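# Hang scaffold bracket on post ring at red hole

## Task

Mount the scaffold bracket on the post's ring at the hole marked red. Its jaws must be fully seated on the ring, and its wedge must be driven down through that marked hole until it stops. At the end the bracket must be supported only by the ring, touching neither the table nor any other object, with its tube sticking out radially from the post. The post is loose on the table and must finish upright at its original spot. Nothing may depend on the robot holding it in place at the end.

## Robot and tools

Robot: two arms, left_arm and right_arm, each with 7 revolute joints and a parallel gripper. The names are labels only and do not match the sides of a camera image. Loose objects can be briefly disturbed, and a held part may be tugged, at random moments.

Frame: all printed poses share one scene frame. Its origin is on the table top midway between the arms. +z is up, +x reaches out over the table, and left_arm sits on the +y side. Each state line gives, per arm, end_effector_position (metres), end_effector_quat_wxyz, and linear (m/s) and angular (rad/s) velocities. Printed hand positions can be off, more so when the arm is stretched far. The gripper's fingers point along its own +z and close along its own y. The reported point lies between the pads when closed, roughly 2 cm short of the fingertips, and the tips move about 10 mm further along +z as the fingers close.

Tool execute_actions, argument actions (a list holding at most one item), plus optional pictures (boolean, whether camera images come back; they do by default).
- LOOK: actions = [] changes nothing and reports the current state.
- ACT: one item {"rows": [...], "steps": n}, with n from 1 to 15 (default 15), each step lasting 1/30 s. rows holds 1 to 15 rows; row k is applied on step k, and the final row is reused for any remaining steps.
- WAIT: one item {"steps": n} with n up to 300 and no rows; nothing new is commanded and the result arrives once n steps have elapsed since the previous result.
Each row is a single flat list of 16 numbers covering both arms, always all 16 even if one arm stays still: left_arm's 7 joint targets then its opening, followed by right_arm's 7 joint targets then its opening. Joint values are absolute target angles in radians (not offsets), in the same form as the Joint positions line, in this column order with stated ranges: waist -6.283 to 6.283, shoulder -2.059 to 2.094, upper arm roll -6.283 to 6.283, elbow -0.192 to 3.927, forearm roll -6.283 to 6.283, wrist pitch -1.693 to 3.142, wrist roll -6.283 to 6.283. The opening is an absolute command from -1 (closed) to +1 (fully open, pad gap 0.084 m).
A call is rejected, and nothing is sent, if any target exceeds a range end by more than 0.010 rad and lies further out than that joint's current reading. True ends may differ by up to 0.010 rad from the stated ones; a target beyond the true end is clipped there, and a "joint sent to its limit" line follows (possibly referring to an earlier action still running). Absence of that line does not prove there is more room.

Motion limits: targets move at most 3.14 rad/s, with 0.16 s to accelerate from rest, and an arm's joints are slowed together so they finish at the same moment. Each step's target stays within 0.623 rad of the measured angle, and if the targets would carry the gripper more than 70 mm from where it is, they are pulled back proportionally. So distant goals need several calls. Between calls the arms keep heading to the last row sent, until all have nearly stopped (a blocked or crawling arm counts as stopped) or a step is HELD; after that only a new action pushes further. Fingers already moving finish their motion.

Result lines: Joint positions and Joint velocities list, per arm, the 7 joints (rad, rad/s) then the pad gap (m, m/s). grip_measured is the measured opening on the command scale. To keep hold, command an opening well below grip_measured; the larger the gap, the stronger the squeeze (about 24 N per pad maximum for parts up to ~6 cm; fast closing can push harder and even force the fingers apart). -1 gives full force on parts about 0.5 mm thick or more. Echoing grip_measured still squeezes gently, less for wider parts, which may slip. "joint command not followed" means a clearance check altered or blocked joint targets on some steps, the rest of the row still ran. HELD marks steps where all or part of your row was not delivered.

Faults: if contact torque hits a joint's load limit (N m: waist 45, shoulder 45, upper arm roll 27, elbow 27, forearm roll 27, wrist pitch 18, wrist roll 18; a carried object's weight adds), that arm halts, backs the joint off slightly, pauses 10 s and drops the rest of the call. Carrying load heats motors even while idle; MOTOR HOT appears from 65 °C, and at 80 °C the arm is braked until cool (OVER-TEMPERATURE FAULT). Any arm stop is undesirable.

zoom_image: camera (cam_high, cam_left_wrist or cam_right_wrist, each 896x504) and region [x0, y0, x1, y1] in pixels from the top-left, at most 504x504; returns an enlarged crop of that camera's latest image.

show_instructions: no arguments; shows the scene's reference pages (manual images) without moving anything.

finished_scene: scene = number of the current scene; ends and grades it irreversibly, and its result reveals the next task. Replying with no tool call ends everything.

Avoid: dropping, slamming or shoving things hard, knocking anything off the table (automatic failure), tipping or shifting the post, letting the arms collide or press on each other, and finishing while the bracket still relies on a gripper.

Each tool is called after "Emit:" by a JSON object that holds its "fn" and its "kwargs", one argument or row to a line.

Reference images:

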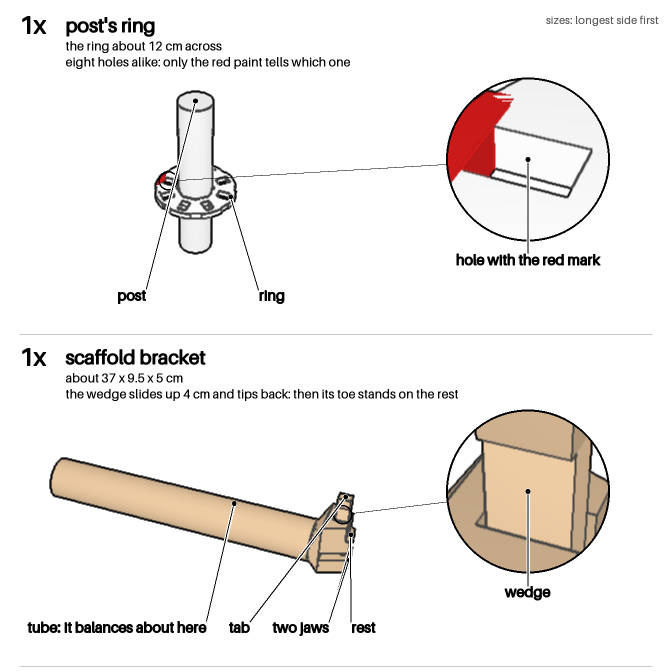

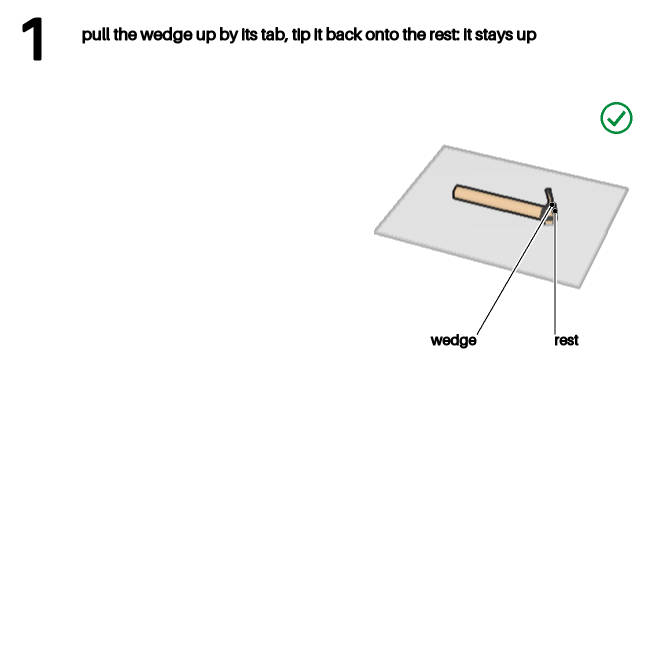

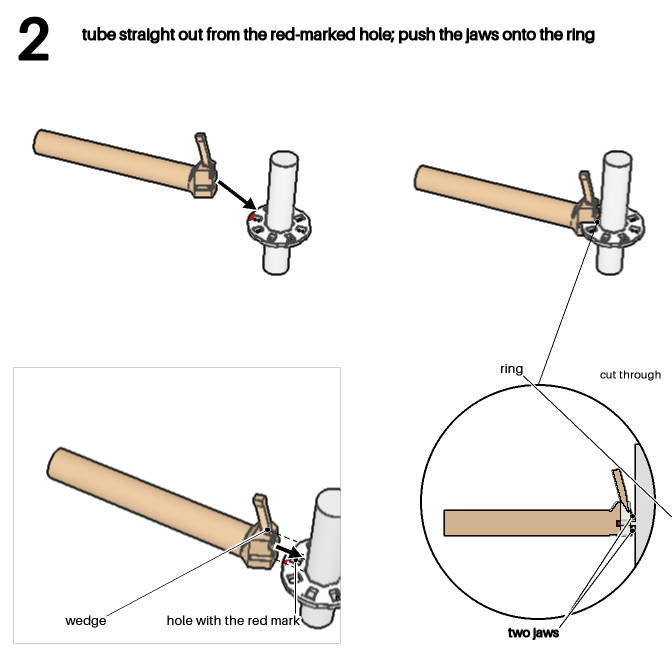

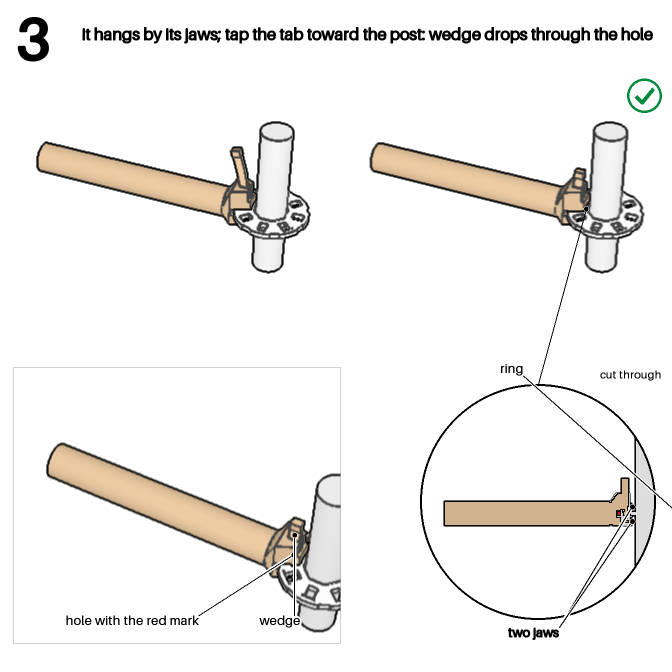

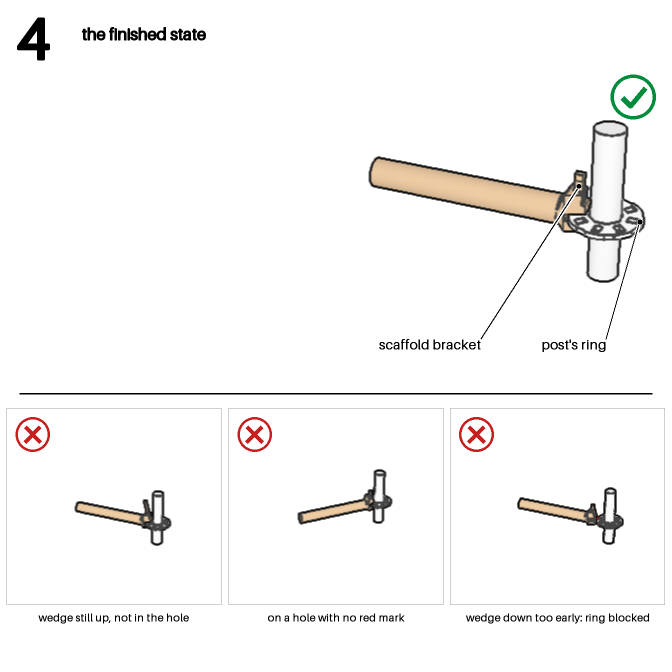

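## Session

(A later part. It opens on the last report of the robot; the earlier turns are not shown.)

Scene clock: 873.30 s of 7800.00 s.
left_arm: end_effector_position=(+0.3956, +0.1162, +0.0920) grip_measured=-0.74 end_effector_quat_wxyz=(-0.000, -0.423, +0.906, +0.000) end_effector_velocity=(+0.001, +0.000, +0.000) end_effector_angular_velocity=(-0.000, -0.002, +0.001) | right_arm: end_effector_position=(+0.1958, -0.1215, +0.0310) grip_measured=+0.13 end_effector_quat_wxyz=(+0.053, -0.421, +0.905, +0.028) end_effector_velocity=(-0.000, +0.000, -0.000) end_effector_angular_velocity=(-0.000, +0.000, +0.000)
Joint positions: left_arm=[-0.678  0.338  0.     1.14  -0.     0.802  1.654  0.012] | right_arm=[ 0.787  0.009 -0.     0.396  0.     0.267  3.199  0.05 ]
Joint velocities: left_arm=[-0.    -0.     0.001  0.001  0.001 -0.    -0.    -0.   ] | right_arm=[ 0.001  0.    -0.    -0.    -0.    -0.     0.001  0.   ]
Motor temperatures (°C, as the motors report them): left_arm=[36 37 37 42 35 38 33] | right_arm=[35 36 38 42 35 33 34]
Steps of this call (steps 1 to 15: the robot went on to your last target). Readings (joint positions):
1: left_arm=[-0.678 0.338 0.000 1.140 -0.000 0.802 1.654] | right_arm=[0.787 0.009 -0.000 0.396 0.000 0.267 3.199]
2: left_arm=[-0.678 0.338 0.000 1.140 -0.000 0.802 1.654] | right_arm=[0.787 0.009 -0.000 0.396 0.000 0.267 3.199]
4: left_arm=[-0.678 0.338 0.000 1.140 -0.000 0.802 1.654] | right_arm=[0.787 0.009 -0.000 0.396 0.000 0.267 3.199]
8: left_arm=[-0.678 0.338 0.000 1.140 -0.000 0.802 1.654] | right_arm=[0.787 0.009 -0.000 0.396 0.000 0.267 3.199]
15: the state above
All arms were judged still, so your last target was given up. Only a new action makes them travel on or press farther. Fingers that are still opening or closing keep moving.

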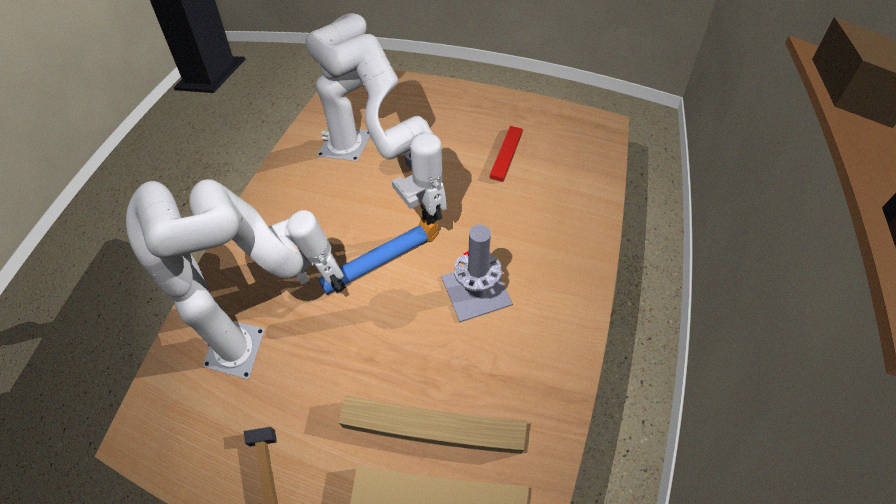

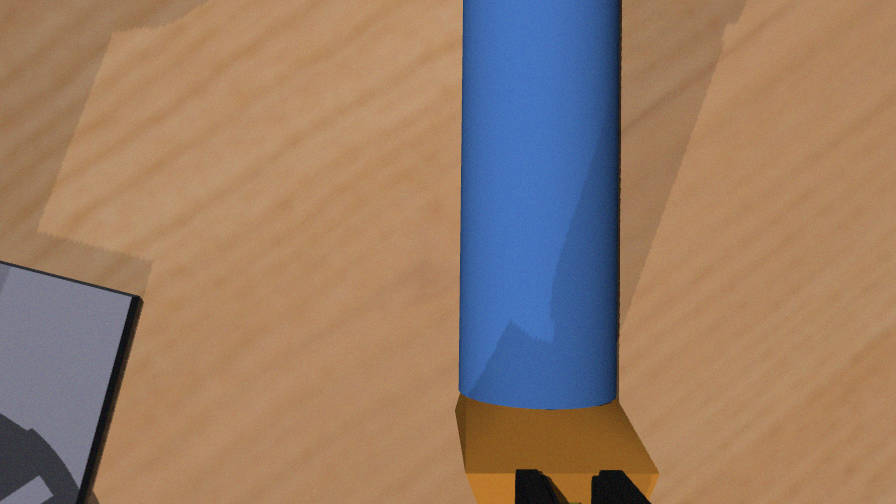

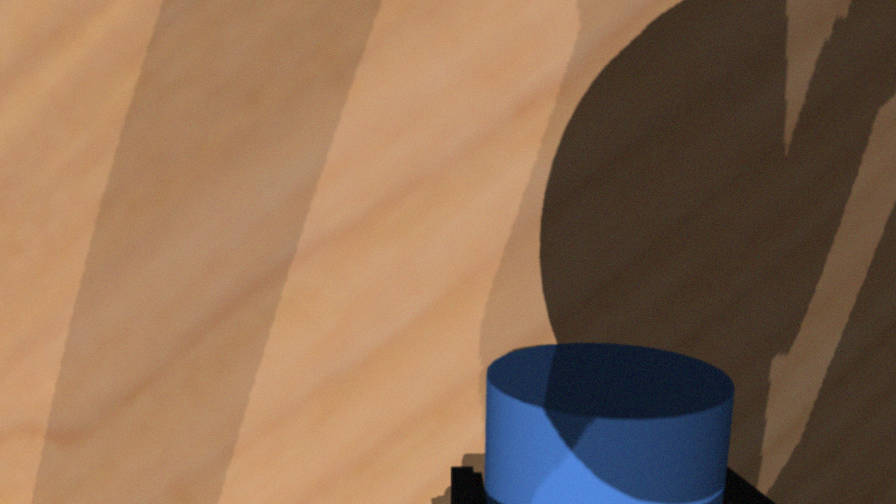

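Emit:
{"fn": "execute_actions", "kwargs": {
  "actions": [
    {"rows": [[-0.6777,0.3370,0,1.1403,0,0.8033,1.654,-0.95,0.787,0.0088,0,0.3959,0,0.2671,3.199,-0.5],[-0.6777,0.3352,0,1.1411,0,0.8059,1.654,-0.95,0.787,0.0088,0,0.3959,0,0.2671,3.199,-0.5],[-0.6777,0.3330,0,1.1421,0,0.8091,1.654,-0.95,0.787,0.0088,0,0.3959,0,0.2671,3.199,-0.5],[-0.6777,0.3306,0,1.1432,0,0.8126,1.654,-0.95,0.787,0.0088,0,0.3959,0,0.2671,3.199,-0.5],[-0.6777,0.3282,0,1.1444,0,0.8162,1.654,-0.95,0.787,0.0088,0,0.3959,0,0.2671,3.199,-0.5],[-0.6777,0.3258,0,1.1455,0,0.8197,1.654,-0.95,0.787,0.0088,0,0.3959,0,0.2671,3.199,-0.5],[-0.6777,0.3234,0,1.1467,0,0.8233,1.654,-0.95,0.787,0.0088,0,0.3959,0,0.2671,3.199,-0.5],[-0.6777,0.3210,0,1.1478,0,0.8268,1.654,-0.95,0.787,0.0088,0,0.3959,0,0.2671,3.199,-0.5],[-0.6777,0.3186,0,1.1490,0,0.8304,1.654,-0.95,0.787,0.0088,0,0.3959,0,0.2671,3.199,-0.5],[-0.6777,0.3162,0,1.1502,0,0.8340,1.654,-0.95,0.787,0.0088,0,0.3959,0,0.2671,3.199,-0.5],[-0.6777,0.3138,0,1.1514,0,0.8376,1.654,-0.95,0.787,0.0088,0,0.3959,0,0.2671,3.199,-0.5],[-0.6777,0.3114,0,1.1526,0,0.8412,1.654,-0.95,0.787,0.0088,0,0.3959,0,0.2671,3.199,-0.5],[-0.6777,0.3090,0,1.1538,0,0.8448,1.654,-0.95,0.787,0.0088,0,0.3959,0,0.2671,3.199,-0.5],[-0.6777,0.3067,0,1.1550,0,0.8483,1.654,-0.95,0.787,0.0088,0,0.3959,0,0.2671,3.199,-0.5],[-0.6777,0.3044,0,1.1563,0,0.8519,1.654,-0.95,0.787,0.0088,0,0.3959,0,0.2671,3.199,-0.5]], "steps": 15}
  ],
  "pictures": false
}}

Emit:
{"fn": "execute_actions", "kwargs": {
  "actions": [
    {"rows": [[-0.6777,0.3021,0,1.1577,0,0.8556,1.654,-0.95,0.787,0.0088,0,0.3959,0,0.2671,3.199,-0.5],[-0.6777,0.2998,0,1.1592,0,0.8594,1.654,-0.95,0.787,0.0088,0,0.3959,0,0.2671,3.199,-0.5],[-0.6777,0.2975,0,1.1607,0,0.8632,1.654,-0.95,0.787,0.0088,0,0.3959,0,0.2671,3.199,-0.5],[-0.6777,0.2952,0,1.1622,0,0.8670,1.654,-0.95,0.787,0.0088,0,0.3959,0,0.2671,3.199,-0.5],[-0.6777,0.2929,0,1.1637,0,0.8708,1.654,-0.95,0.787,0.0088,0,0.3959,0,0.2671,3.199,-0.5],[-0.6777,0.2906,0,1.1652,0,0.8746,1.654,-0.95,0.787,0.0088,0,0.3959,0,0.2671,3.199,-0.5],[-0.6777,0.2883,0,1.1667,0,0.8784,1.654,-0.95,0.787,0.0088,0,0.3959,0,0.2671,3.199,-0.5],[-0.6777,0.2860,0,1.1682,0,0.8822,1.654,-0.95,0.787,0.0088,0,0.3959,0,0.2671,3.199,-0.5],[-0.6777,0.2837,0,1.1698,0,0.8861,1.654,-0.95,0.787,0.0088,0,0.3959,0,0.2671,3.199,-0.5],[-0.6777,0.2815,0,1.1713,0,0.8898,1.654,-0.95,0.787,0.0088,0,0.3959,0,0.2671,3.199,-0.5],[-0.6777,0.2793,0,1.1729,0,0.8936,1.654,-0.95,0.787,0.0088,0,0.3959,0,0.2671,3.199,-0.5],[-0.6777,0.2772,0,1.1744,0,0.8972,1.654,-0.95,0.787,0.0088,0,0.3959,0,0.2671,3.199,-0.5],[-0.6777,0.2755,0,1.1756,0,0.9001,1.654,-0.95,0.787,0.0088,0,0.3959,0,0.2671,3.199,-0.5],[-0.6777,0.2745,0,1.1763,0,0.9018,1.654,-0.95,0.787,0.0088,0,0.3959,0,0.2671,3.199,-0.5],[-0.6777,0.2740,0,1.1767,0,0.9027,1.654,-0.95,0.787,0.0088,0,0.3959,0,0.2671,3.199,-0.5]], "steps": 15}
  ],
  "pictures": false
}}

Emit:
{"fn": "execute_actions", "kwargs": {
  "actions": [
    {"steps": 10}
  ]
}}

Emit:
{"fn": "zoom_image", "kwargs": {
  "camera": "cam_high",
  "region": [380, 170, 500, 260]
}}

Scene clock: 911.70 s of 7800.00 s.
left_arm: end_effector_position=(+0.3956, +0.1163, +0.1075) grip_measured=-0.74 end_effector_quat_wxyz=(-0.000, -0.423, +0.906, +0.000) end_effector_velocity=(-0.000, +0.000, +0.043) end_effector_angular_velocity=(-0.000, -0.000, +0.001) | right_arm: end_effector_position=(+0.1958, -0.1215, +0.0310) grip_measured=+0.13 end_effector_quat_wxyz=(+0.053, -0.421, +0.905, +0.028) end_effector_velocity=(+0.000, -0.000, -0.000) end_effector_angular_velocity=(-0.000, -0.000, +0.001)
Joint positions: left_arm=[-0.678  0.312  0.     1.152  0.     0.841  1.654  0.012] | right_arm=[ 0.787  0.009  0.     0.396 -0.     0.267  3.199  0.05 ]
Joint velocities: left_arm=[ 0.    -0.071  0.     0.036 -0.     0.106 -0.     0.   ] | right_arm=[-0.001 -0.     0.001 -0.    -0.    -0.    -0.001 -0.   ]
Motor temperatures (°C, as the motors report them): left_arm=[36 37 37 43 35 38 33] | right_arm=[35 36 38 42 35 33 34]
Steps of this call (steps 1 to 90: nothing new was sent; then 34.90 s passed at rest; steps 91 to 105: all 15 steps of this action). Readings (joint positions):
91: left_arm=[-0.678 0.338 0.000 1.140 0.000 0.802 1.654] | right_arm=[0.787 0.009 -0.000 0.396 -0.000 0.267 3.199]
92: left_arm=[-0.678 0.338 0.000 1.140 0.000 0.802 1.654] | right_arm=[0.787 0.009 0.000 0.396 -0.000 0.267 3.199]
94: left_arm=[-0.678 0.337 -0.000 1.141 -0.000 0.804 1.654] | right_arm=[0.787 0.009 0.000 0.396 -0.000 0.267 3.199]
98: left_arm=[-0.678 0.329 0.000 1.144 0.000 0.816 1.654] | right_arm=[0.787 0.009 0.000 0.396 -0.000 0.267 3.199]
105: the state above

Scene clock: 912.20 s of 7800.00 s.
left_arm: end_effector_position=(+0.3956, +0.1163, +0.1292) grip_measured=-0.74 end_effector_quat_wxyz=(-0.000, -0.423, +0.906, +0.000) end_effector_velocity=(+0.000, -0.000, +0.033) end_effector_angular_velocity=(-0.002, -0.003, -0.000) | right_arm: end_effector_position=(+0.1958, -0.1215, +0.0310) grip_measured=+0.13 end_effector_quat_wxyz=(+0.053, -0.421, +0.905, +0.028) end_effector_velocity=(-0.000, +0.000, +0.000) end_effector_angular_velocity=(+0.000, -0.000, +0.001)
Joint positions: left_arm=[-0.678  0.278  0.     1.174  0.     0.896  1.654  0.012] | right_arm=[ 0.787  0.009 -0.     0.396  0.     0.267  3.199  0.05 ]
Joint velocities: left_arm=[-0.    -0.05   0.     0.034  0.     0.08   0.     0.   ] | right_arm=[-0. -0.  0.  0. -0. -0. -0.  0.]
Motor temperatures (°C, as the motors report them): left_arm=[36 37 37 43 35 38 33] | right_arm=[35 36 38 42 35 33 34]
Steps of this call (steps 1 to 15: all 15 steps of this action). Readings (joint positions):
1: left_arm=[-0.678 0.309 0.000 1.154 0.000 0.844 1.654] | right_arm=[0.787 0.009 0.000 0.396 -0.000 0.267 3.199]
2: left_arm=[-0.678 0.307 0.000 1.155 0.000 0.848 1.654] | right_arm=[0.787 0.009 0.000 0.396 -0.000 0.267 3.199]
4: left_arm=[-0.678 0.303 0.000 1.157 0.000 0.855 1.654] | right_arm=[0.787 0.009 -0.000 0.396 0.000 0.267 3.199]
8: left_arm=[-0.678 0.293 0.000 1.163 0.000 0.870 1.654] | right_arm=[0.787 0.009 -0.000 0.396 0.000 0.267 3.199]
15: the state above

Scene clock: 912.53 s of 7800.00 s.
left_arm: end_effector_position=(+0.3956, +0.1163, +0.1318) grip_measured=-0.74 end_effector_quat_wxyz=(-0.000, -0.423, +0.906, +0.000) end_effector_velocity=(+0.000, +0.001, +0.001) end_effector_angular_velocity=(+0.000, -0.000, +0.002) | right_arm: end_effector_position=(+0.1958, -0.1215, +0.0310) grip_measured=+0.13 end_effector_quat_wxyz=(+0.053, -0.421, +0.905, +0.028) end_effector_velocity=(+0.000, +0.000, +0.000) end_effector_angular_velocity=(+0.001, -0.000, -0.002)
Joint positions: left_arm=[-0.678  0.274  0.     1.176  0.     0.903  1.654  0.012] | right_arm=[ 0.787  0.009 -0.     0.396  0.     0.267  3.199  0.05 ]
Joint velocities: left_arm=[-0.    -0.001  0.002  0.001 -0.     0.002 -0.001  0.   ] | right_arm=[ 0.    -0.001  0.     0.     0.001  0.     0.001  0.   ]
Motor temperatures (°C, as the motors report them): left_arm=[36 37 37 43 35 38 33] | right_arm=[35 36 38 42 35 33 34]
Steps of this call (steps 1 to 10: the robot went on to your last target). Readings (joint positions):
1: left_arm=[-0.678 0.277 0.000 1.175 0.000 0.898 1.654] | right_arm=[0.787 0.009 -0.000 0.396 0.000 0.267 3.199]
2: left_arm=[-0.678 0.276 0.000 1.175 0.000 0.900 1.654] | right_arm=[0.787 0.009 -0.000 0.396 0.000 0.267 3.199]
4: left_arm=[-0.678 0.275 0.000 1.176 0.000 0.901 1.654] | right_arm=[0.787 0.009 -0.000 0.396 0.000 0.267 3.199]
8: left_arm=[-0.678 0.274 0.000 1.176 0.000 0.902 1.654] | right_arm=[0.787 0.009 -0.000 0.396 0.000 0.267 3.199]
10: the state above

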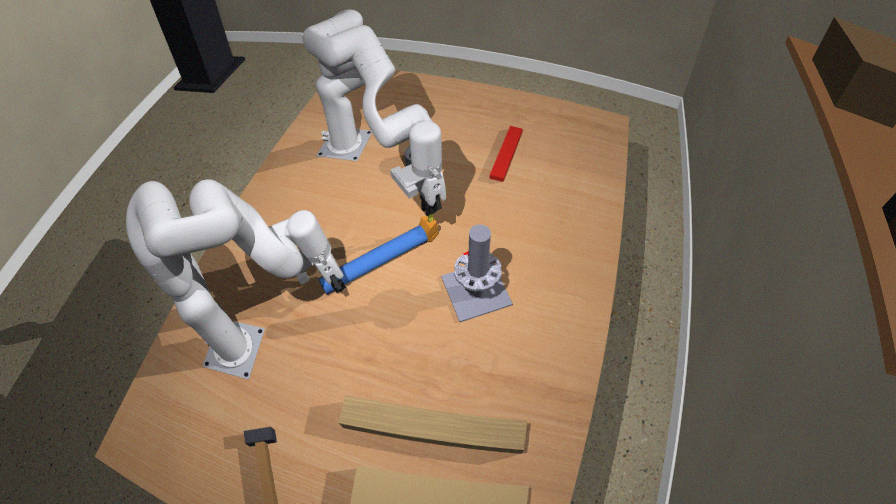

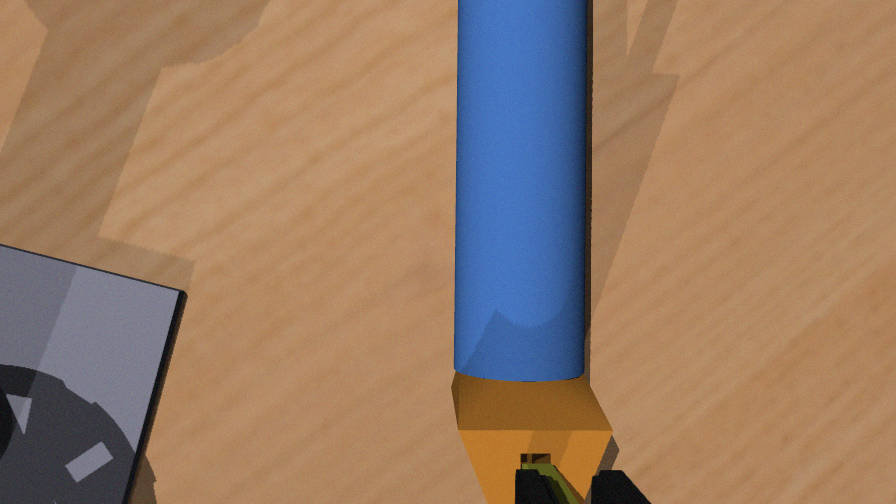

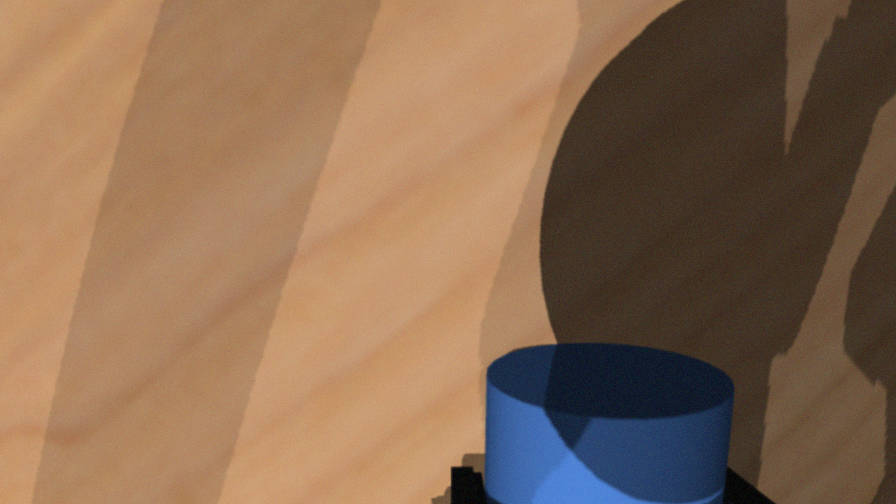

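Region (380, 170, 500, 260) of cam_high's 896x504 image, scaled by 4.200, with more detail than that image has; it fills the top 378 rows of this view, and the rest is white.

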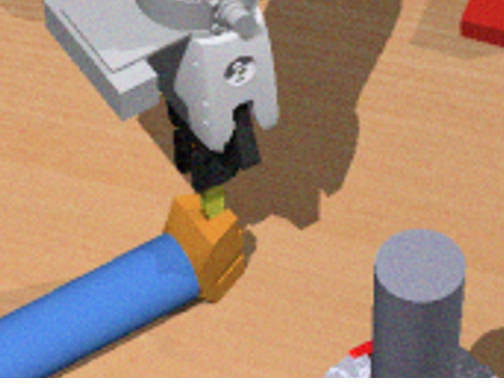

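Emit:
{"fn": "execute_actions", "kwargs": {
  "actions": [
    {"rows": [[-0.6777,0.2730,0,1.1774,0,0.9044,1.654,-0.9,0.787,0.0088,0,0.3959,0,0.2671,3.199,-0.5],[-0.6777,0.2720,0,1.1782,0,0.9062,1.654,-0.9,0.787,0.0088,0,0.3959,0,0.2671,3.199,-0.5],[-0.6777,0.2711,0,1.1789,0,0.9078,1.654,-0.9,0.787,0.0088,0,0.3959,0,0.2671,3.199,-0.5],[-0.6777,0.2711,0,1.1789,0,0.9078,1.654,-0.9,0.787,0.0088,0,0.3959,0,0.2671,3.199,-0.5],[-0.6787,0.2710,0,1.1787,0,0.9077,1.653,-0.9,0.787,0.0088,0,0.3959,0,0.2671,3.199,-0.5],[-0.6802,0.2709,0,1.1784,0,0.9075,1.6515,-0.9,0.787,0.0088,0,0.3959,0,0.2671,3.199,-0.5],[-0.6820,0.2707,0,1.1780,0,0.9073,1.6497,-0.9,0.787,0.0088,0,0.3959,0,0.2671,3.199,-0.5],[-0.6838,0.2706,0,1.1776,0,0.9070,1.6479,-0.9,0.787,0.0088,0,0.3959,0,0.2671,3.199,-0.5],[-0.6856,0.2704,0,1.1772,0,0.9068,1.6461,-0.9,0.787,0.0088,0,0.3959,0,0.2671,3.199,-0.5],[-0.6874,0.2703,0,1.1768,0,0.9065,1.6443,-0.9,0.787,0.0088,0,0.3959,0,0.2671,3.199,-0.5],[-0.6892,0.2701,0,1.1764,0,0.9063,1.6425,-0.9,0.787,0.0088,0,0.3959,0,0.2671,3.199,-0.5],[-0.6910,0.2699,0,1.1760,0,0.9061,1.6407,-0.9,0.787,0.0088,0,0.3959,0,0.2671,3.199,-0.5],[-0.6928,0.2698,0,1.1756,0,0.9058,1.6389,-0.9,0.787,0.0088,0,0.3959,0,0.2671,3.199,-0.5],[-0.6946,0.2696,0,1.1752,0,0.9056,1.6371,-0.9,0.787,0.0088,0,0.3959,0,0.2671,3.199,-0.5],[-0.6964,0.2695,0,1.1748,0,0.9053,1.6353,-0.9,0.787,0.0088,0,0.3959,0,0.2671,3.199,-0.5]], "steps": 15}
  ],
  "pictures": false
}}

Emit:
{"fn": "execute_actions", "kwargs": {
  "actions": [
    {"rows": [[-0.6982,0.2693,0,1.1744,0,0.9051,1.6335,-0.9,0.787,0.0088,0,0.3959,0,0.2671,3.199,-0.5],[-0.7000,0.2691,0,1.1740,0,0.9049,1.6317,-0.9,0.787,0.0088,0,0.3959,0,0.2671,3.199,-0.5],[-0.7018,0.2690,0,1.1736,0,0.9046,1.6299,-0.9,0.787,0.0088,0,0.3959,0,0.2671,3.199,-0.5],[-0.7036,0.2688,0,1.1732,0,0.9044,1.6281,-0.9,0.787,0.0088,0,0.3959,0,0.2671,3.199,-0.5],[-0.7054,0.2687,0,1.1728,0,0.9041,1.6263,-0.9,0.787,0.0088,0,0.3959,0,0.2671,3.199,-0.5],[-0.7072,0.2685,0,1.1724,0,0.9039,1.6245,-0.9,0.787,0.0088,0,0.3959,0,0.2671,3.199,-0.5],[-0.7090,0.2684,0,1.1720,0,0.9036,1.6227,-0.9,0.787,0.0088,0,0.3959,0,0.2671,3.199,-0.5],[-0.7108,0.2682,0,1.1716,0,0.9034,1.6209,-0.9,0.787,0.0088,0,0.3959,0,0.2671,3.199,-0.5],[-0.7120,0.2681,0,1.1714,0,0.9033,1.6197,-0.9,0.787,0.0088,0,0.3959,0,0.2671,3.199,-0.5]], "steps": 15}
  ]
}}

Emit:
{"fn": "zoom_image", "kwargs": {
  "camera": "cam_high",
  "region": [380, 170, 500, 260]
}}

Scene clock: 958.00 s of 7800.00 s.
left_arm: end_effector_position=(+0.3915, +0.1121, +0.1330) grip_measured=-0.74 end_effector_quat_wxyz=(-0.000, -0.424, +0.906, +0.001) end_effector_velocity=(-0.021, -0.027, +0.001) end_effector_angular_velocity=(-0.004, -0.002, -0.011) | right_arm: end_effector_position=(+0.1958, -0.1215, +0.0311) grip_measured=+0.13 end_effector_quat_wxyz=(+0.053, -0.422, +0.905, +0.028) end_effector_velocity=(+0.000, -0.000, +0.001) end_effector_angular_velocity=(+0.000, -0.000, -0.003)
Joint positions: left_arm=[-0.69   0.271  0.001  1.175  0.     0.906  1.641  0.012] | right_arm=[ 0.787  0.008  0.     0.396 -0.     0.267  3.199  0.05 ]
Joint velocities: left_arm=[-0.058 -0.007 -0.007 -0.009 -0.001 -0.006 -0.053  0.   ] | right_arm=[-0.002 -0.003  0.    -0.001 -0.001  0.002  0.003  0.   ]
Motor temperatures (°C, as the motors report them): left_arm=[36 37 37 44 35 38 33] | right_arm=[35 36 38 42 35 33 34]
Steps of this call (steps 1 to 15: the robot went on to your last target; steps 16 to 90: nothing new was sent; then 41.97 s passed at rest; steps 91 to 105: all 15 steps of this action). Readings (joint positions):
91: left_arm=[-0.678 0.274 0.000 1.177 -0.000 0.903 1.654] | right_arm=[0.787 0.009 -0.000 0.396 0.000 0.267 3.199]
92: left_arm=[-0.678 0.274 -0.000 1.177 -0.000 0.903 1.654] | right_arm=[0.787 0.009 0.000 0.396 -0.000 0.267 3.199]
94: left_arm=[-0.678 0.273 0.000 1.177 0.000 0.905 1.654] | right_arm=[0.787 0.009 0.000 0.396 -0.000 0.267 3.199]
98: left_arm=[-0.679 0.273 0.001 1.177 0.000 0.906 1.652] | right_arm=[0.787 0.009 0.000 0.396 -0.000 0.267 3.199]
105: the state above

Scene clock: 958.50 s of 7800.00 s.
left_arm: end_effector_position=(+0.3846, +0.1038, +0.1329) grip_measured=-0.74 end_effector_quat_wxyz=(+0.000, -0.424, +0.906, +0.000) end_effector_velocity=(-0.001, -0.001, -0.001) end_effector_angular_velocity=(+0.001, +0.001, +0.003) | right_arm: end_effector_position=(+0.1957, -0.1215, +0.0312) grip_measured=+0.13 end_effector_quat_wxyz=(+0.053, -0.421, +0.905, +0.028) end_effector_velocity=(-0.000, +0.000, -0.000) end_effector_angular_velocity=(-0.000, +0.000, +0.003)
Joint positions: left_arm=[-0.711  0.268  0.001  1.171  0.     0.903  1.62   0.012] | right_arm=[0.787 0.008 0.    0.396 0.    0.268 3.199 0.05 ]
Joint velocities: left_arm=[-0.005 -0.001  0.002 -0.002  0.    -0.001 -0.005 -0.   ] | right_arm=[ 0.001  0.001  0.     0.     0.001 -0.001 -0.003  0.   ]
Motor temperatures (°C, as the motors report them): left_arm=[36 37 37 44 35 38 33] | right_arm=[35 36 38 42 35 33 34]
Steps of this call (steps 1 to 15: all 15 steps of this action). Readings (joint positions):
1: left_arm=[-0.692 0.270 0.001 1.175 0.000 0.906 1.639] | right_arm=[0.787 0.008 0.000 0.396 -0.000 0.267 3.199]
2: left_arm=[-0.694 0.270 0.001 1.175 0.000 0.906 1.637] | right_arm=[0.787 0.008 0.000 0.396 -0.000 0.267 3.199]
4: left_arm=[-0.697 0.270 0.001 1.174 0.000 0.905 1.634] | right_arm=[0.787 0.008 0.000 0.396 -0.000 0.267 3.199]
8: left_arm=[-0.705 0.269 0.001 1.172 0.000 0.904 1.627] | right_arm=[0.787 0.008 0.000 0.396 -0.000 0.268 3.199]
15: the state above

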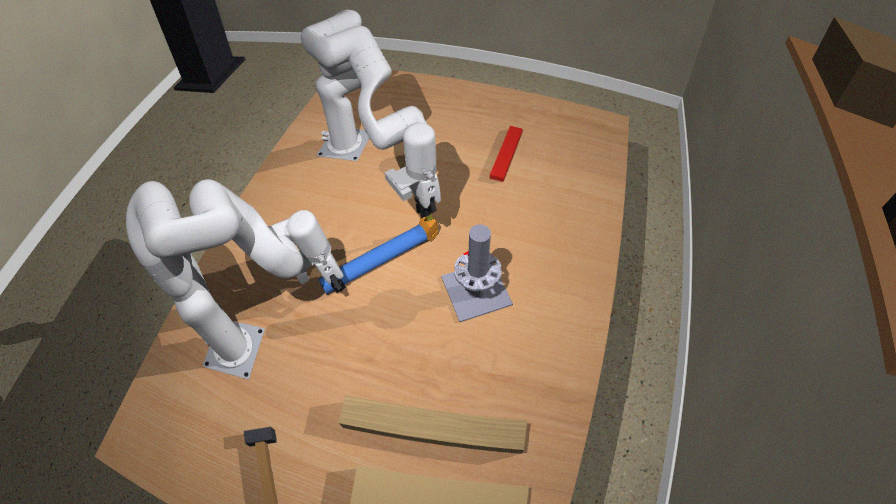

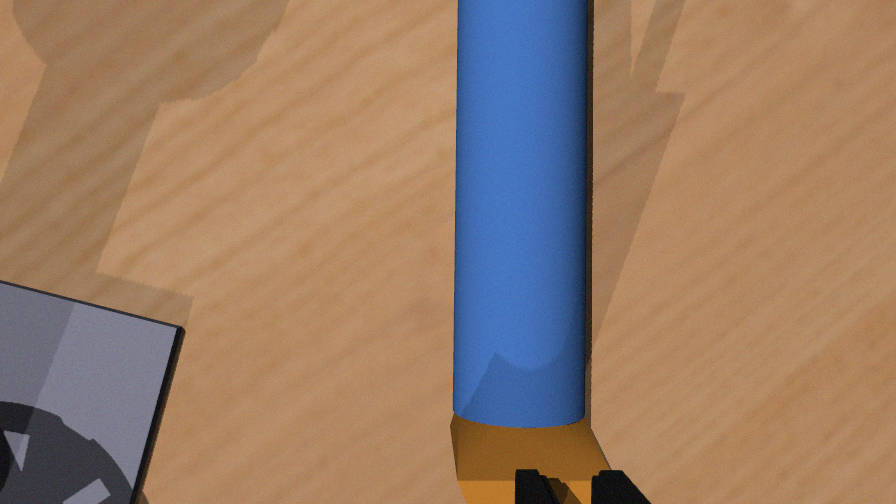

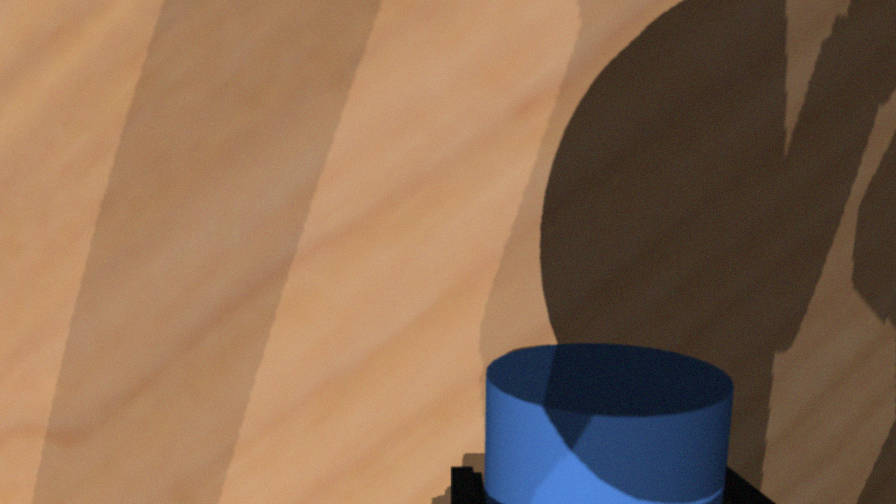

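Region (380, 170, 500, 260) of cam_high's 896x504 image, scaled by 4.200, with more detail than that image has; it fills the top 378 rows of this view, and the rest is white.

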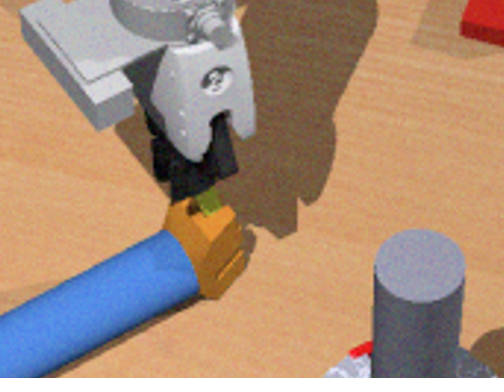

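Emit:
{"fn": "execute_actions", "kwargs": {
  "actions": [
    {"rows": [[-0.7120,0.2692,0,1.1706,0,0.9014,1.6197,-0.9,0.787,0.0088,0,0.3959,0,0.2671,3.199,-0.5],[-0.7120,0.2703,0,1.1697,0,0.8994,1.6197,-0.9,0.787,0.0088,0,0.3959,0,0.2671,3.199,-0.5],[-0.7120,0.2714,0,1.1689,0,0.8975,1.6197,-0.9,0.787,0.0088,0,0.3959,0,0.2671,3.199,-0.5],[-0.7120,0.2724,0,1.1681,0,0.8957,1.6197,-0.9,0.787,0.0088,0,0.3959,0,0.2671,3.199,-0.5],[-0.7120,0.2724,0,1.1681,0,0.8957,1.6197,-0.9,0.787,0.0088,0,0.3959,0,0.2671,3.199,-0.5],[-0.7120,0.2724,0,1.1681,0,0.8957,1.6197,-0.9,0.787,0.0088,0,0.3959,0,0.2671,3.199,-0.5],[-0.7120,0.2724,0,1.1681,0,0.8957,1.6197,-0.8,0.787,0.0088,0,0.3959,0,0.2671,3.199,-0.5],[-0.7120,0.2724,0,1.1681,0,0.8957,1.6197,-0.72,0.787,0.0088,0,0.3959,0,0.2671,3.199,-0.5],[-0.7120,0.2724,0,1.1681,0,0.8957,1.6197,-0.65,0.787,0.0088,0,0.3959,0,0.2671,3.199,-0.5],[-0.7120,0.2724,0,1.1681,0,0.8957,1.6197,-0.55,0.787,0.0088,0,0.3959,0,0.2671,3.199,-0.5],[-0.7120,0.2724,0,1.1681,0,0.8957,1.6197,-0.4,0.787,0.0088,0,0.3959,0,0.2671,3.199,-0.5],[-0.7120,0.2724,0,1.1681,0,0.8957,1.6197,-0.2,0.787,0.0088,0,0.3959,0,0.2671,3.199,-0.5],[-0.7120,0.2724,0,1.1681,0,0.8957,1.6197,0.0,0.787,0.0088,0,0.3959,0,0.2671,3.199,-0.5]], "steps": 15}
  ],
  "pictures": false
}}

Emit:
{"fn": "execute_actions", "kwargs": {
  "actions": [
    {"steps": 10}
  ],
  "pictures": false
}}

Emit:
{"fn": "execute_actions", "kwargs": {
  "actions": [
    {"rows": [[-0.7120,0.2700,0,1.1705,0,0.9005,1.6197,0.0,0.787,0.0088,0,0.3959,0,0.2671,3.199,-0.5],[-0.7120,0.2660,0,1.1745,0,0.9085,1.6197,0.0,0.787,0.0088,0,0.3959,0,0.2671,3.199,-0.5],[-0.7120,0.2600,0,1.1805,0,0.9205,1.6197,0.0,0.787,0.0088,0,0.3959,0,0.2671,3.199,-0.5],[-0.7120,0.2540,0,1.1870,0,0.9330,1.6197,0.0,0.787,0.0088,0,0.3959,0,0.2671,3.199,-0.5],[-0.7120,0.2480,0,1.1935,0,0.9455,1.6197,0.0,0.787,0.0088,0,0.3959,0,0.2671,3.199,-0.5],[-0.7120,0.2420,0,1.2000,0,0.9580,1.6197,0.0,0.787,0.0088,0,0.3959,0,0.2671,3.199,-0.5],[-0.7120,0.2360,0,1.2070,0,0.9710,1.6197,0.0,0.787,0.0088,0,0.3959,0,0.2671,3.199,-0.5],[-0.7120,0.2300,0,1.2140,0,0.9840,1.6197,0.0,0.787,0.0088,0,0.3959,0,0.2671,3.199,-0.5],[-0.7120,0.2240,0,1.2215,0,0.9975,1.6197,0.0,0.787,0.0088,0,0.3959,0,0.2671,3.199,-0.5],[-0.7120,0.2180,0,1.2290,0,1.0110,1.6197,0.0,0.787,0.0088,0,0.3959,0,0.2671,3.199,-0.5],[-0.7120,0.2120,0,1.2370,0,1.0250,1.6197,0.0,0.787,0.0088,0,0.3959,0,0.2671,3.199,-0.5],[-0.7120,0.2070,0,1.2440,0,1.0370,1.6197,0.0,0.787,0.0088,0,0.3959,0,0.2671,3.199,-0.5],[-0.7120,0.2030,0,1.2490,0,1.0460,1.6197,0.0,0.787,0.0088,0,0.3959,0,0.2671,3.199,-0.5],[-0.7120,0.2005,0,1.2520,0,1.0515,1.6197,0.0,0.787,0.0088,0,0.3959,0,0.2671,3.199,-0.5],[-0.7120,0.1995,0,1.2530,0,1.0535,1.6197,0.0,0.787,0.0088,0,0.3959,0,0.2671,3.199,-0.5]], "steps": 15}
  ],
  "pictures": false
}}

Emit:
{"fn": "execute_actions", "kwargs": {
  "actions": [
    {"steps": 10}
  ]
}}

Emit:
{"fn": "zoom_image", "kwargs": {
  "camera": "cam_high",
  "region": [380, 170, 500, 260]
}}

Scene clock: 995.47 s of 7800.00 s.
left_arm: end_effector_position=(+0.3796, +0.0958, +0.1313) grip_measured=-0.01 end_effector_quat_wxyz=(-0.001, -0.417, +0.909, -0.002) end_effector_velocity=(+0.043, +0.067, -0.011) end_effector_angular_velocity=(+0.044, -0.003, +0.133) | right_arm: end_effector_position=(+0.1960, -0.1215, +0.0308) grip_measured=+0.13 end_effector_quat_wxyz=(+0.053, -0.421, +0.905, +0.028) end_effector_velocity=(-0.000, -0.000, +0.000) end_effector_angular_velocity=(-0.000, -0.000, +0.003)
Joint positions: left_arm=[-0.718  0.271 -0.009  1.17  -0.002  0.896  1.62   0.043] | right_arm=[ 0.787  0.01  -0.     0.396  0.     0.266  3.199  0.05 ]
Joint velocities: left_arm=[ 0.05   0.01   0.096 -0.013  0.014  0.001  0.     0.009] | right_arm=[ 0.    -0.002  0.    -0.001  0.     0.001 -0.002 -0.   ]
Motor temperatures (°C, as the motors report them): left_arm=[36 37 39 45 35 38 33] | right_arm=[35 36 38 43 35 33 34]
Steps of this call (steps 1 to 15: the robot went on to your last target; steps 16 to 90: nothing new was sent; then 33.47 s passed at rest; steps 91 to 105: all 15 steps of this action). Readings (joint positions):
91: left_arm=[-0.712 0.268 0.000 1.171 0.000 0.903 1.620] | right_arm=[0.787 0.009 -0.000 0.396 -0.000 0.267 3.199]
92: left_arm=[-0.712 0.268 0.000 1.171 0.000 0.903 1.620] | right_arm=[0.787 0.009 -0.000 0.396 0.000 0.267 3.199]
94: left_arm=[-0.712 0.269 0.000 1.171 0.000 0.900 1.620] | right_arm=[0.787 0.009 -0.000 0.396 0.000 0.267 3.199]
98: left_arm=[-0.712 0.271 0.001 1.169 0.000 0.897 1.620] | right_arm=[0.787 0.010 -0.000 0.396 0.000 0.267 3.199]
105: the state above

Scene clock: 995.80 s of 7800.00 s.
left_arm: end_effector_position=(+0.3835, +0.1020, +0.1302) grip_measured=-0.01 end_effector_quat_wxyz=(-0.000, -0.423, +0.906, -0.000) end_effector_velocity=(+0.003, +0.004, -0.001) end_effector_angular_velocity=(+0.003, -0.000, +0.008) | right_arm: end_effector_position=(+0.1959, -0.1215, +0.0308) grip_measured=+0.13 end_effector_quat_wxyz=(+0.053, -0.421, +0.905, +0.028) end_effector_velocity=(+0.000, -0.000, +0.000) end_effector_angular_velocity=(+0.000, -0.001, +0.001)
Joint positions: left_arm=[-0.713  0.272 -0.001  1.168 -0.     0.896  1.62   0.044] | right_arm=[ 0.787  0.01  -0.     0.396  0.     0.267  3.199  0.05 ]
Joint velocities: left_arm=[ 0.004  0.001  0.005 -0.     0.001  0.    -0.    -0.   ] | right_arm=[-0.    -0.002  0.    -0.    -0.002  0.001  0.001 -0.   ]
Motor temperatures (°C, as the motors report them): left_arm=[36 37 39 45 35 38 33] | right_arm=[35 36 38 43 35 33 34]
Steps of this call (steps 1 to 10: the robot went on to your last target). Readings (joint positions):
1: left_arm=[-0.716 0.271 -0.006 1.169 -0.002 0.896 1.620] | right_arm=[0.787 0.010 -0.000 0.396 0.000 0.266 3.199]
2: left_arm=[-0.715 0.272 -0.004 1.169 -0.001 0.896 1.620] | right_arm=[0.787 0.010 -0.000 0.396 0.000 0.266 3.199]
4: left_arm=[-0.713 0.272 -0.001 1.168 -0.001 0.896 1.620] | right_arm=[0.787 0.010 -0.000 0.396 0.000 0.266 3.199]
8: left_arm=[-0.713 0.272 -0.001 1.168 -0.000 0.896 1.620] | right_arm=[0.787 0.010 -0.000 0.396 0.000 0.266 3.199]
10: the state above

Scene clock: 996.30 s of 7800.00 s.
left_arm: end_effector_position=(+0.3849, +0.1018, +0.1819) grip_measured=-0.01 end_effector_quat_wxyz=(+0.001, -0.423, +0.906, -0.001) end_effector_velocity=(+0.003, -0.002, +0.117) end_effector_angular_velocity=(-0.017, -0.022, +0.001) | right_arm: end_effector_position=(+0.1957, -0.1217, +0.0309) grip_measured=+0.13 end_effector_quat_wxyz=(+0.053, -0.421, +0.905, +0.028) end_effector_velocity=(-0.000, +0.000, +0.000) end_effector_angular_velocity=(+0.000, +0.000, -0.001)
Joint positions: left_arm=[-0.712  0.209 -0.     1.241 -0.     1.029  1.62   0.044] | right_arm=[ 0.787  0.009 -0.     0.396  0.     0.267  3.199  0.05 ]
Joint velocities: left_arm=[ 0.001 -0.133  0.     0.167 -0.     0.272 -0.     0.   ] | right_arm=[ 0.    -0.001  0.    -0.     0.     0.     0.001 -0.   ]
Motor temperatures (°C, as the motors report them): left_arm=[36 37 39 44 35 38 33] | right_arm=[35 36 38 43 35 33 34]
Steps of this call (steps 1 to 15: all 15 steps of this action). Readings (joint positions):
1: left_arm=[-0.712 0.272 -0.001 1.168 -0.000 0.896 1.620] | right_arm=[0.787 0.010 -0.000 0.396 0.000 0.267 3.199]
2: left_arm=[-0.712 0.272 -0.000 1.169 -0.000 0.897 1.620] | right_arm=[0.787 0.010 -0.000 0.396 -0.000 0.267 3.199]
4: left_arm=[-0.712 0.268 -0.000 1.172 -0.000 0.906 1.620] | right_arm=[0.787 0.009 -0.000 0.396 -0.000 0.267 3.199]
8: left_arm=[-0.712 0.249 -0.000 1.193 -0.000 0.944 1.620] | right_arm=[0.787 0.009 -0.000 0.396 -0.000 0.267 3.199]
15: the state above

Scene clock: 996.63 s of 7800.00 s.
left_arm: end_effector_position=(+0.3839, +0.1026, +0.1895) grip_measured=-0.01 end_effector_quat_wxyz=(-0.000, -0.423, +0.906, +0.001) end_effector_velocity=(+0.002, -0.002, +0.006) end_effector_angular_velocity=(-0.006, -0.007, -0.000) | right_arm: end_effector_position=(+0.1957, -0.1217, +0.0309) grip_measured=+0.13 end_effector_quat_wxyz=(+0.053, -0.421, +0.905, +0.028) end_effector_velocity=(+0.000, +0.000, +0.000) end_effector_angular_velocity=(+0.001, -0.001, +0.001)
Joint positions: left_arm=[-0.712  0.2    0.     1.252 -0.     1.053  1.62   0.044] | right_arm=[ 0.787  0.009 -0.     0.396  0.     0.267  3.199  0.05 ]
Joint velocities: left_arm=[-0.001 -0.005  0.001  0.01  -0.     0.005 -0.    -0.   ] | right_arm=[-0.    -0.001  0.     0.    -0.    -0.    -0.001 -0.   ]
Motor temperatures (°C, as the motors report them): left_arm=[36 37 39 44 35 38 33] | right_arm=[35 36 38 43 35 33 34]
Steps of this call (steps 1 to 10: the robot went on to your last target). Readings (joint positions):
1: left_arm=[-0.712 0.206 -0.000 1.245 -0.000 1.037 1.620] | right_arm=[0.787 0.009 -0.000 0.396 0.000 0.267 3.199]
2: left_arm=[-0.712 0.203 -0.000 1.249 0.000 1.042 1.620] | right_arm=[0.787 0.009 -0.000 0.396 0.000 0.267 3.199]
4: left_arm=[-0.712 0.201 -0.000 1.251 0.000 1.048 1.620] | right_arm=[0.787 0.009 -0.000 0.396 0.000 0.267 3.199]
8: left_arm=[-0.712 0.201 0.000 1.252 -0.000 1.052 1.620] | right_arm=[0.787 0.009 -0.000 0.396 0.000 0.267 3.199]
10: the state above

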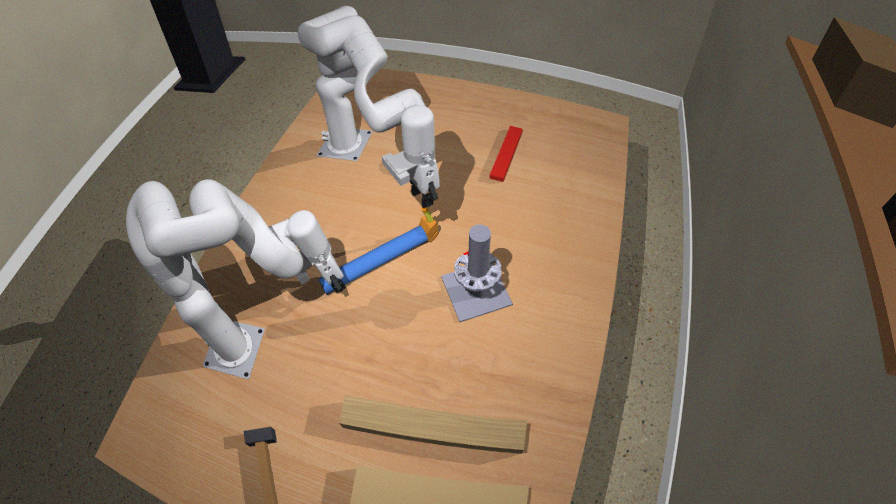

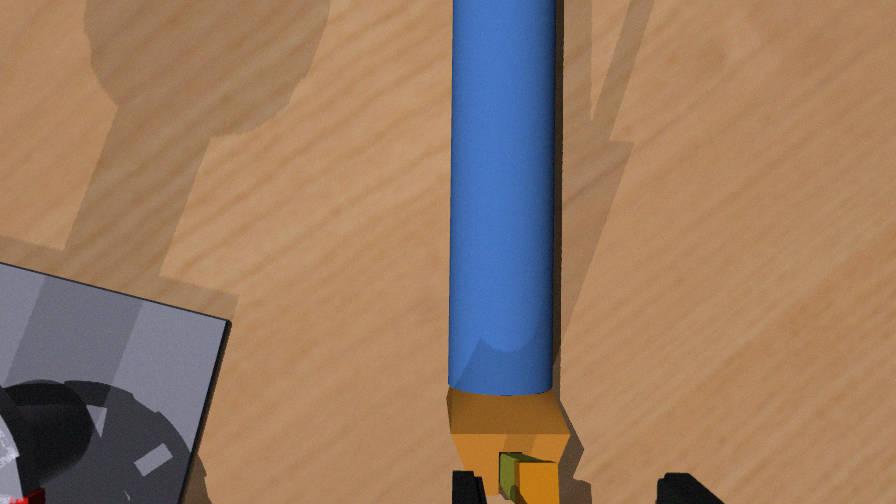

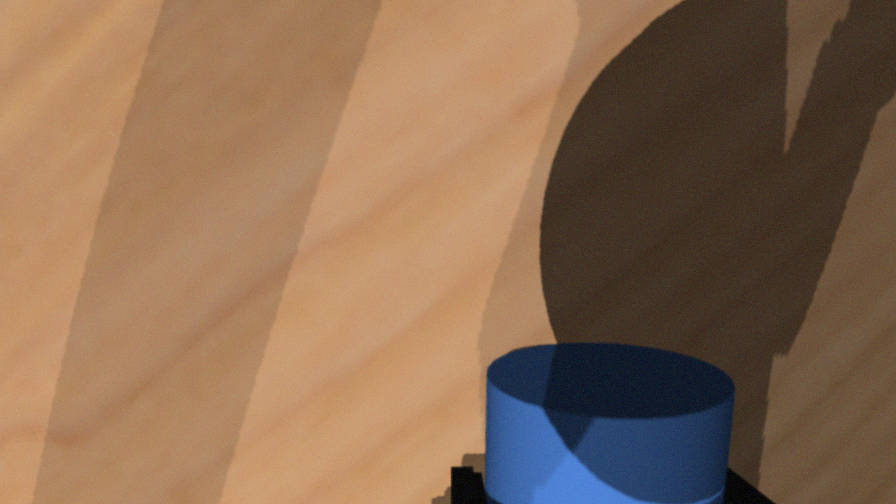

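Region (380, 170, 500, 260) of cam_high's 896x504 image, scaled by 4.200, with more detail than that image has; it fills the top 378 rows of this view, and the rest is white.

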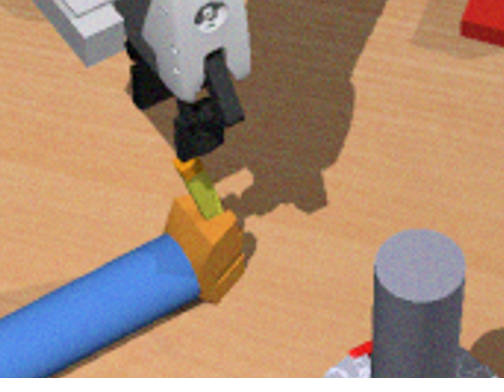

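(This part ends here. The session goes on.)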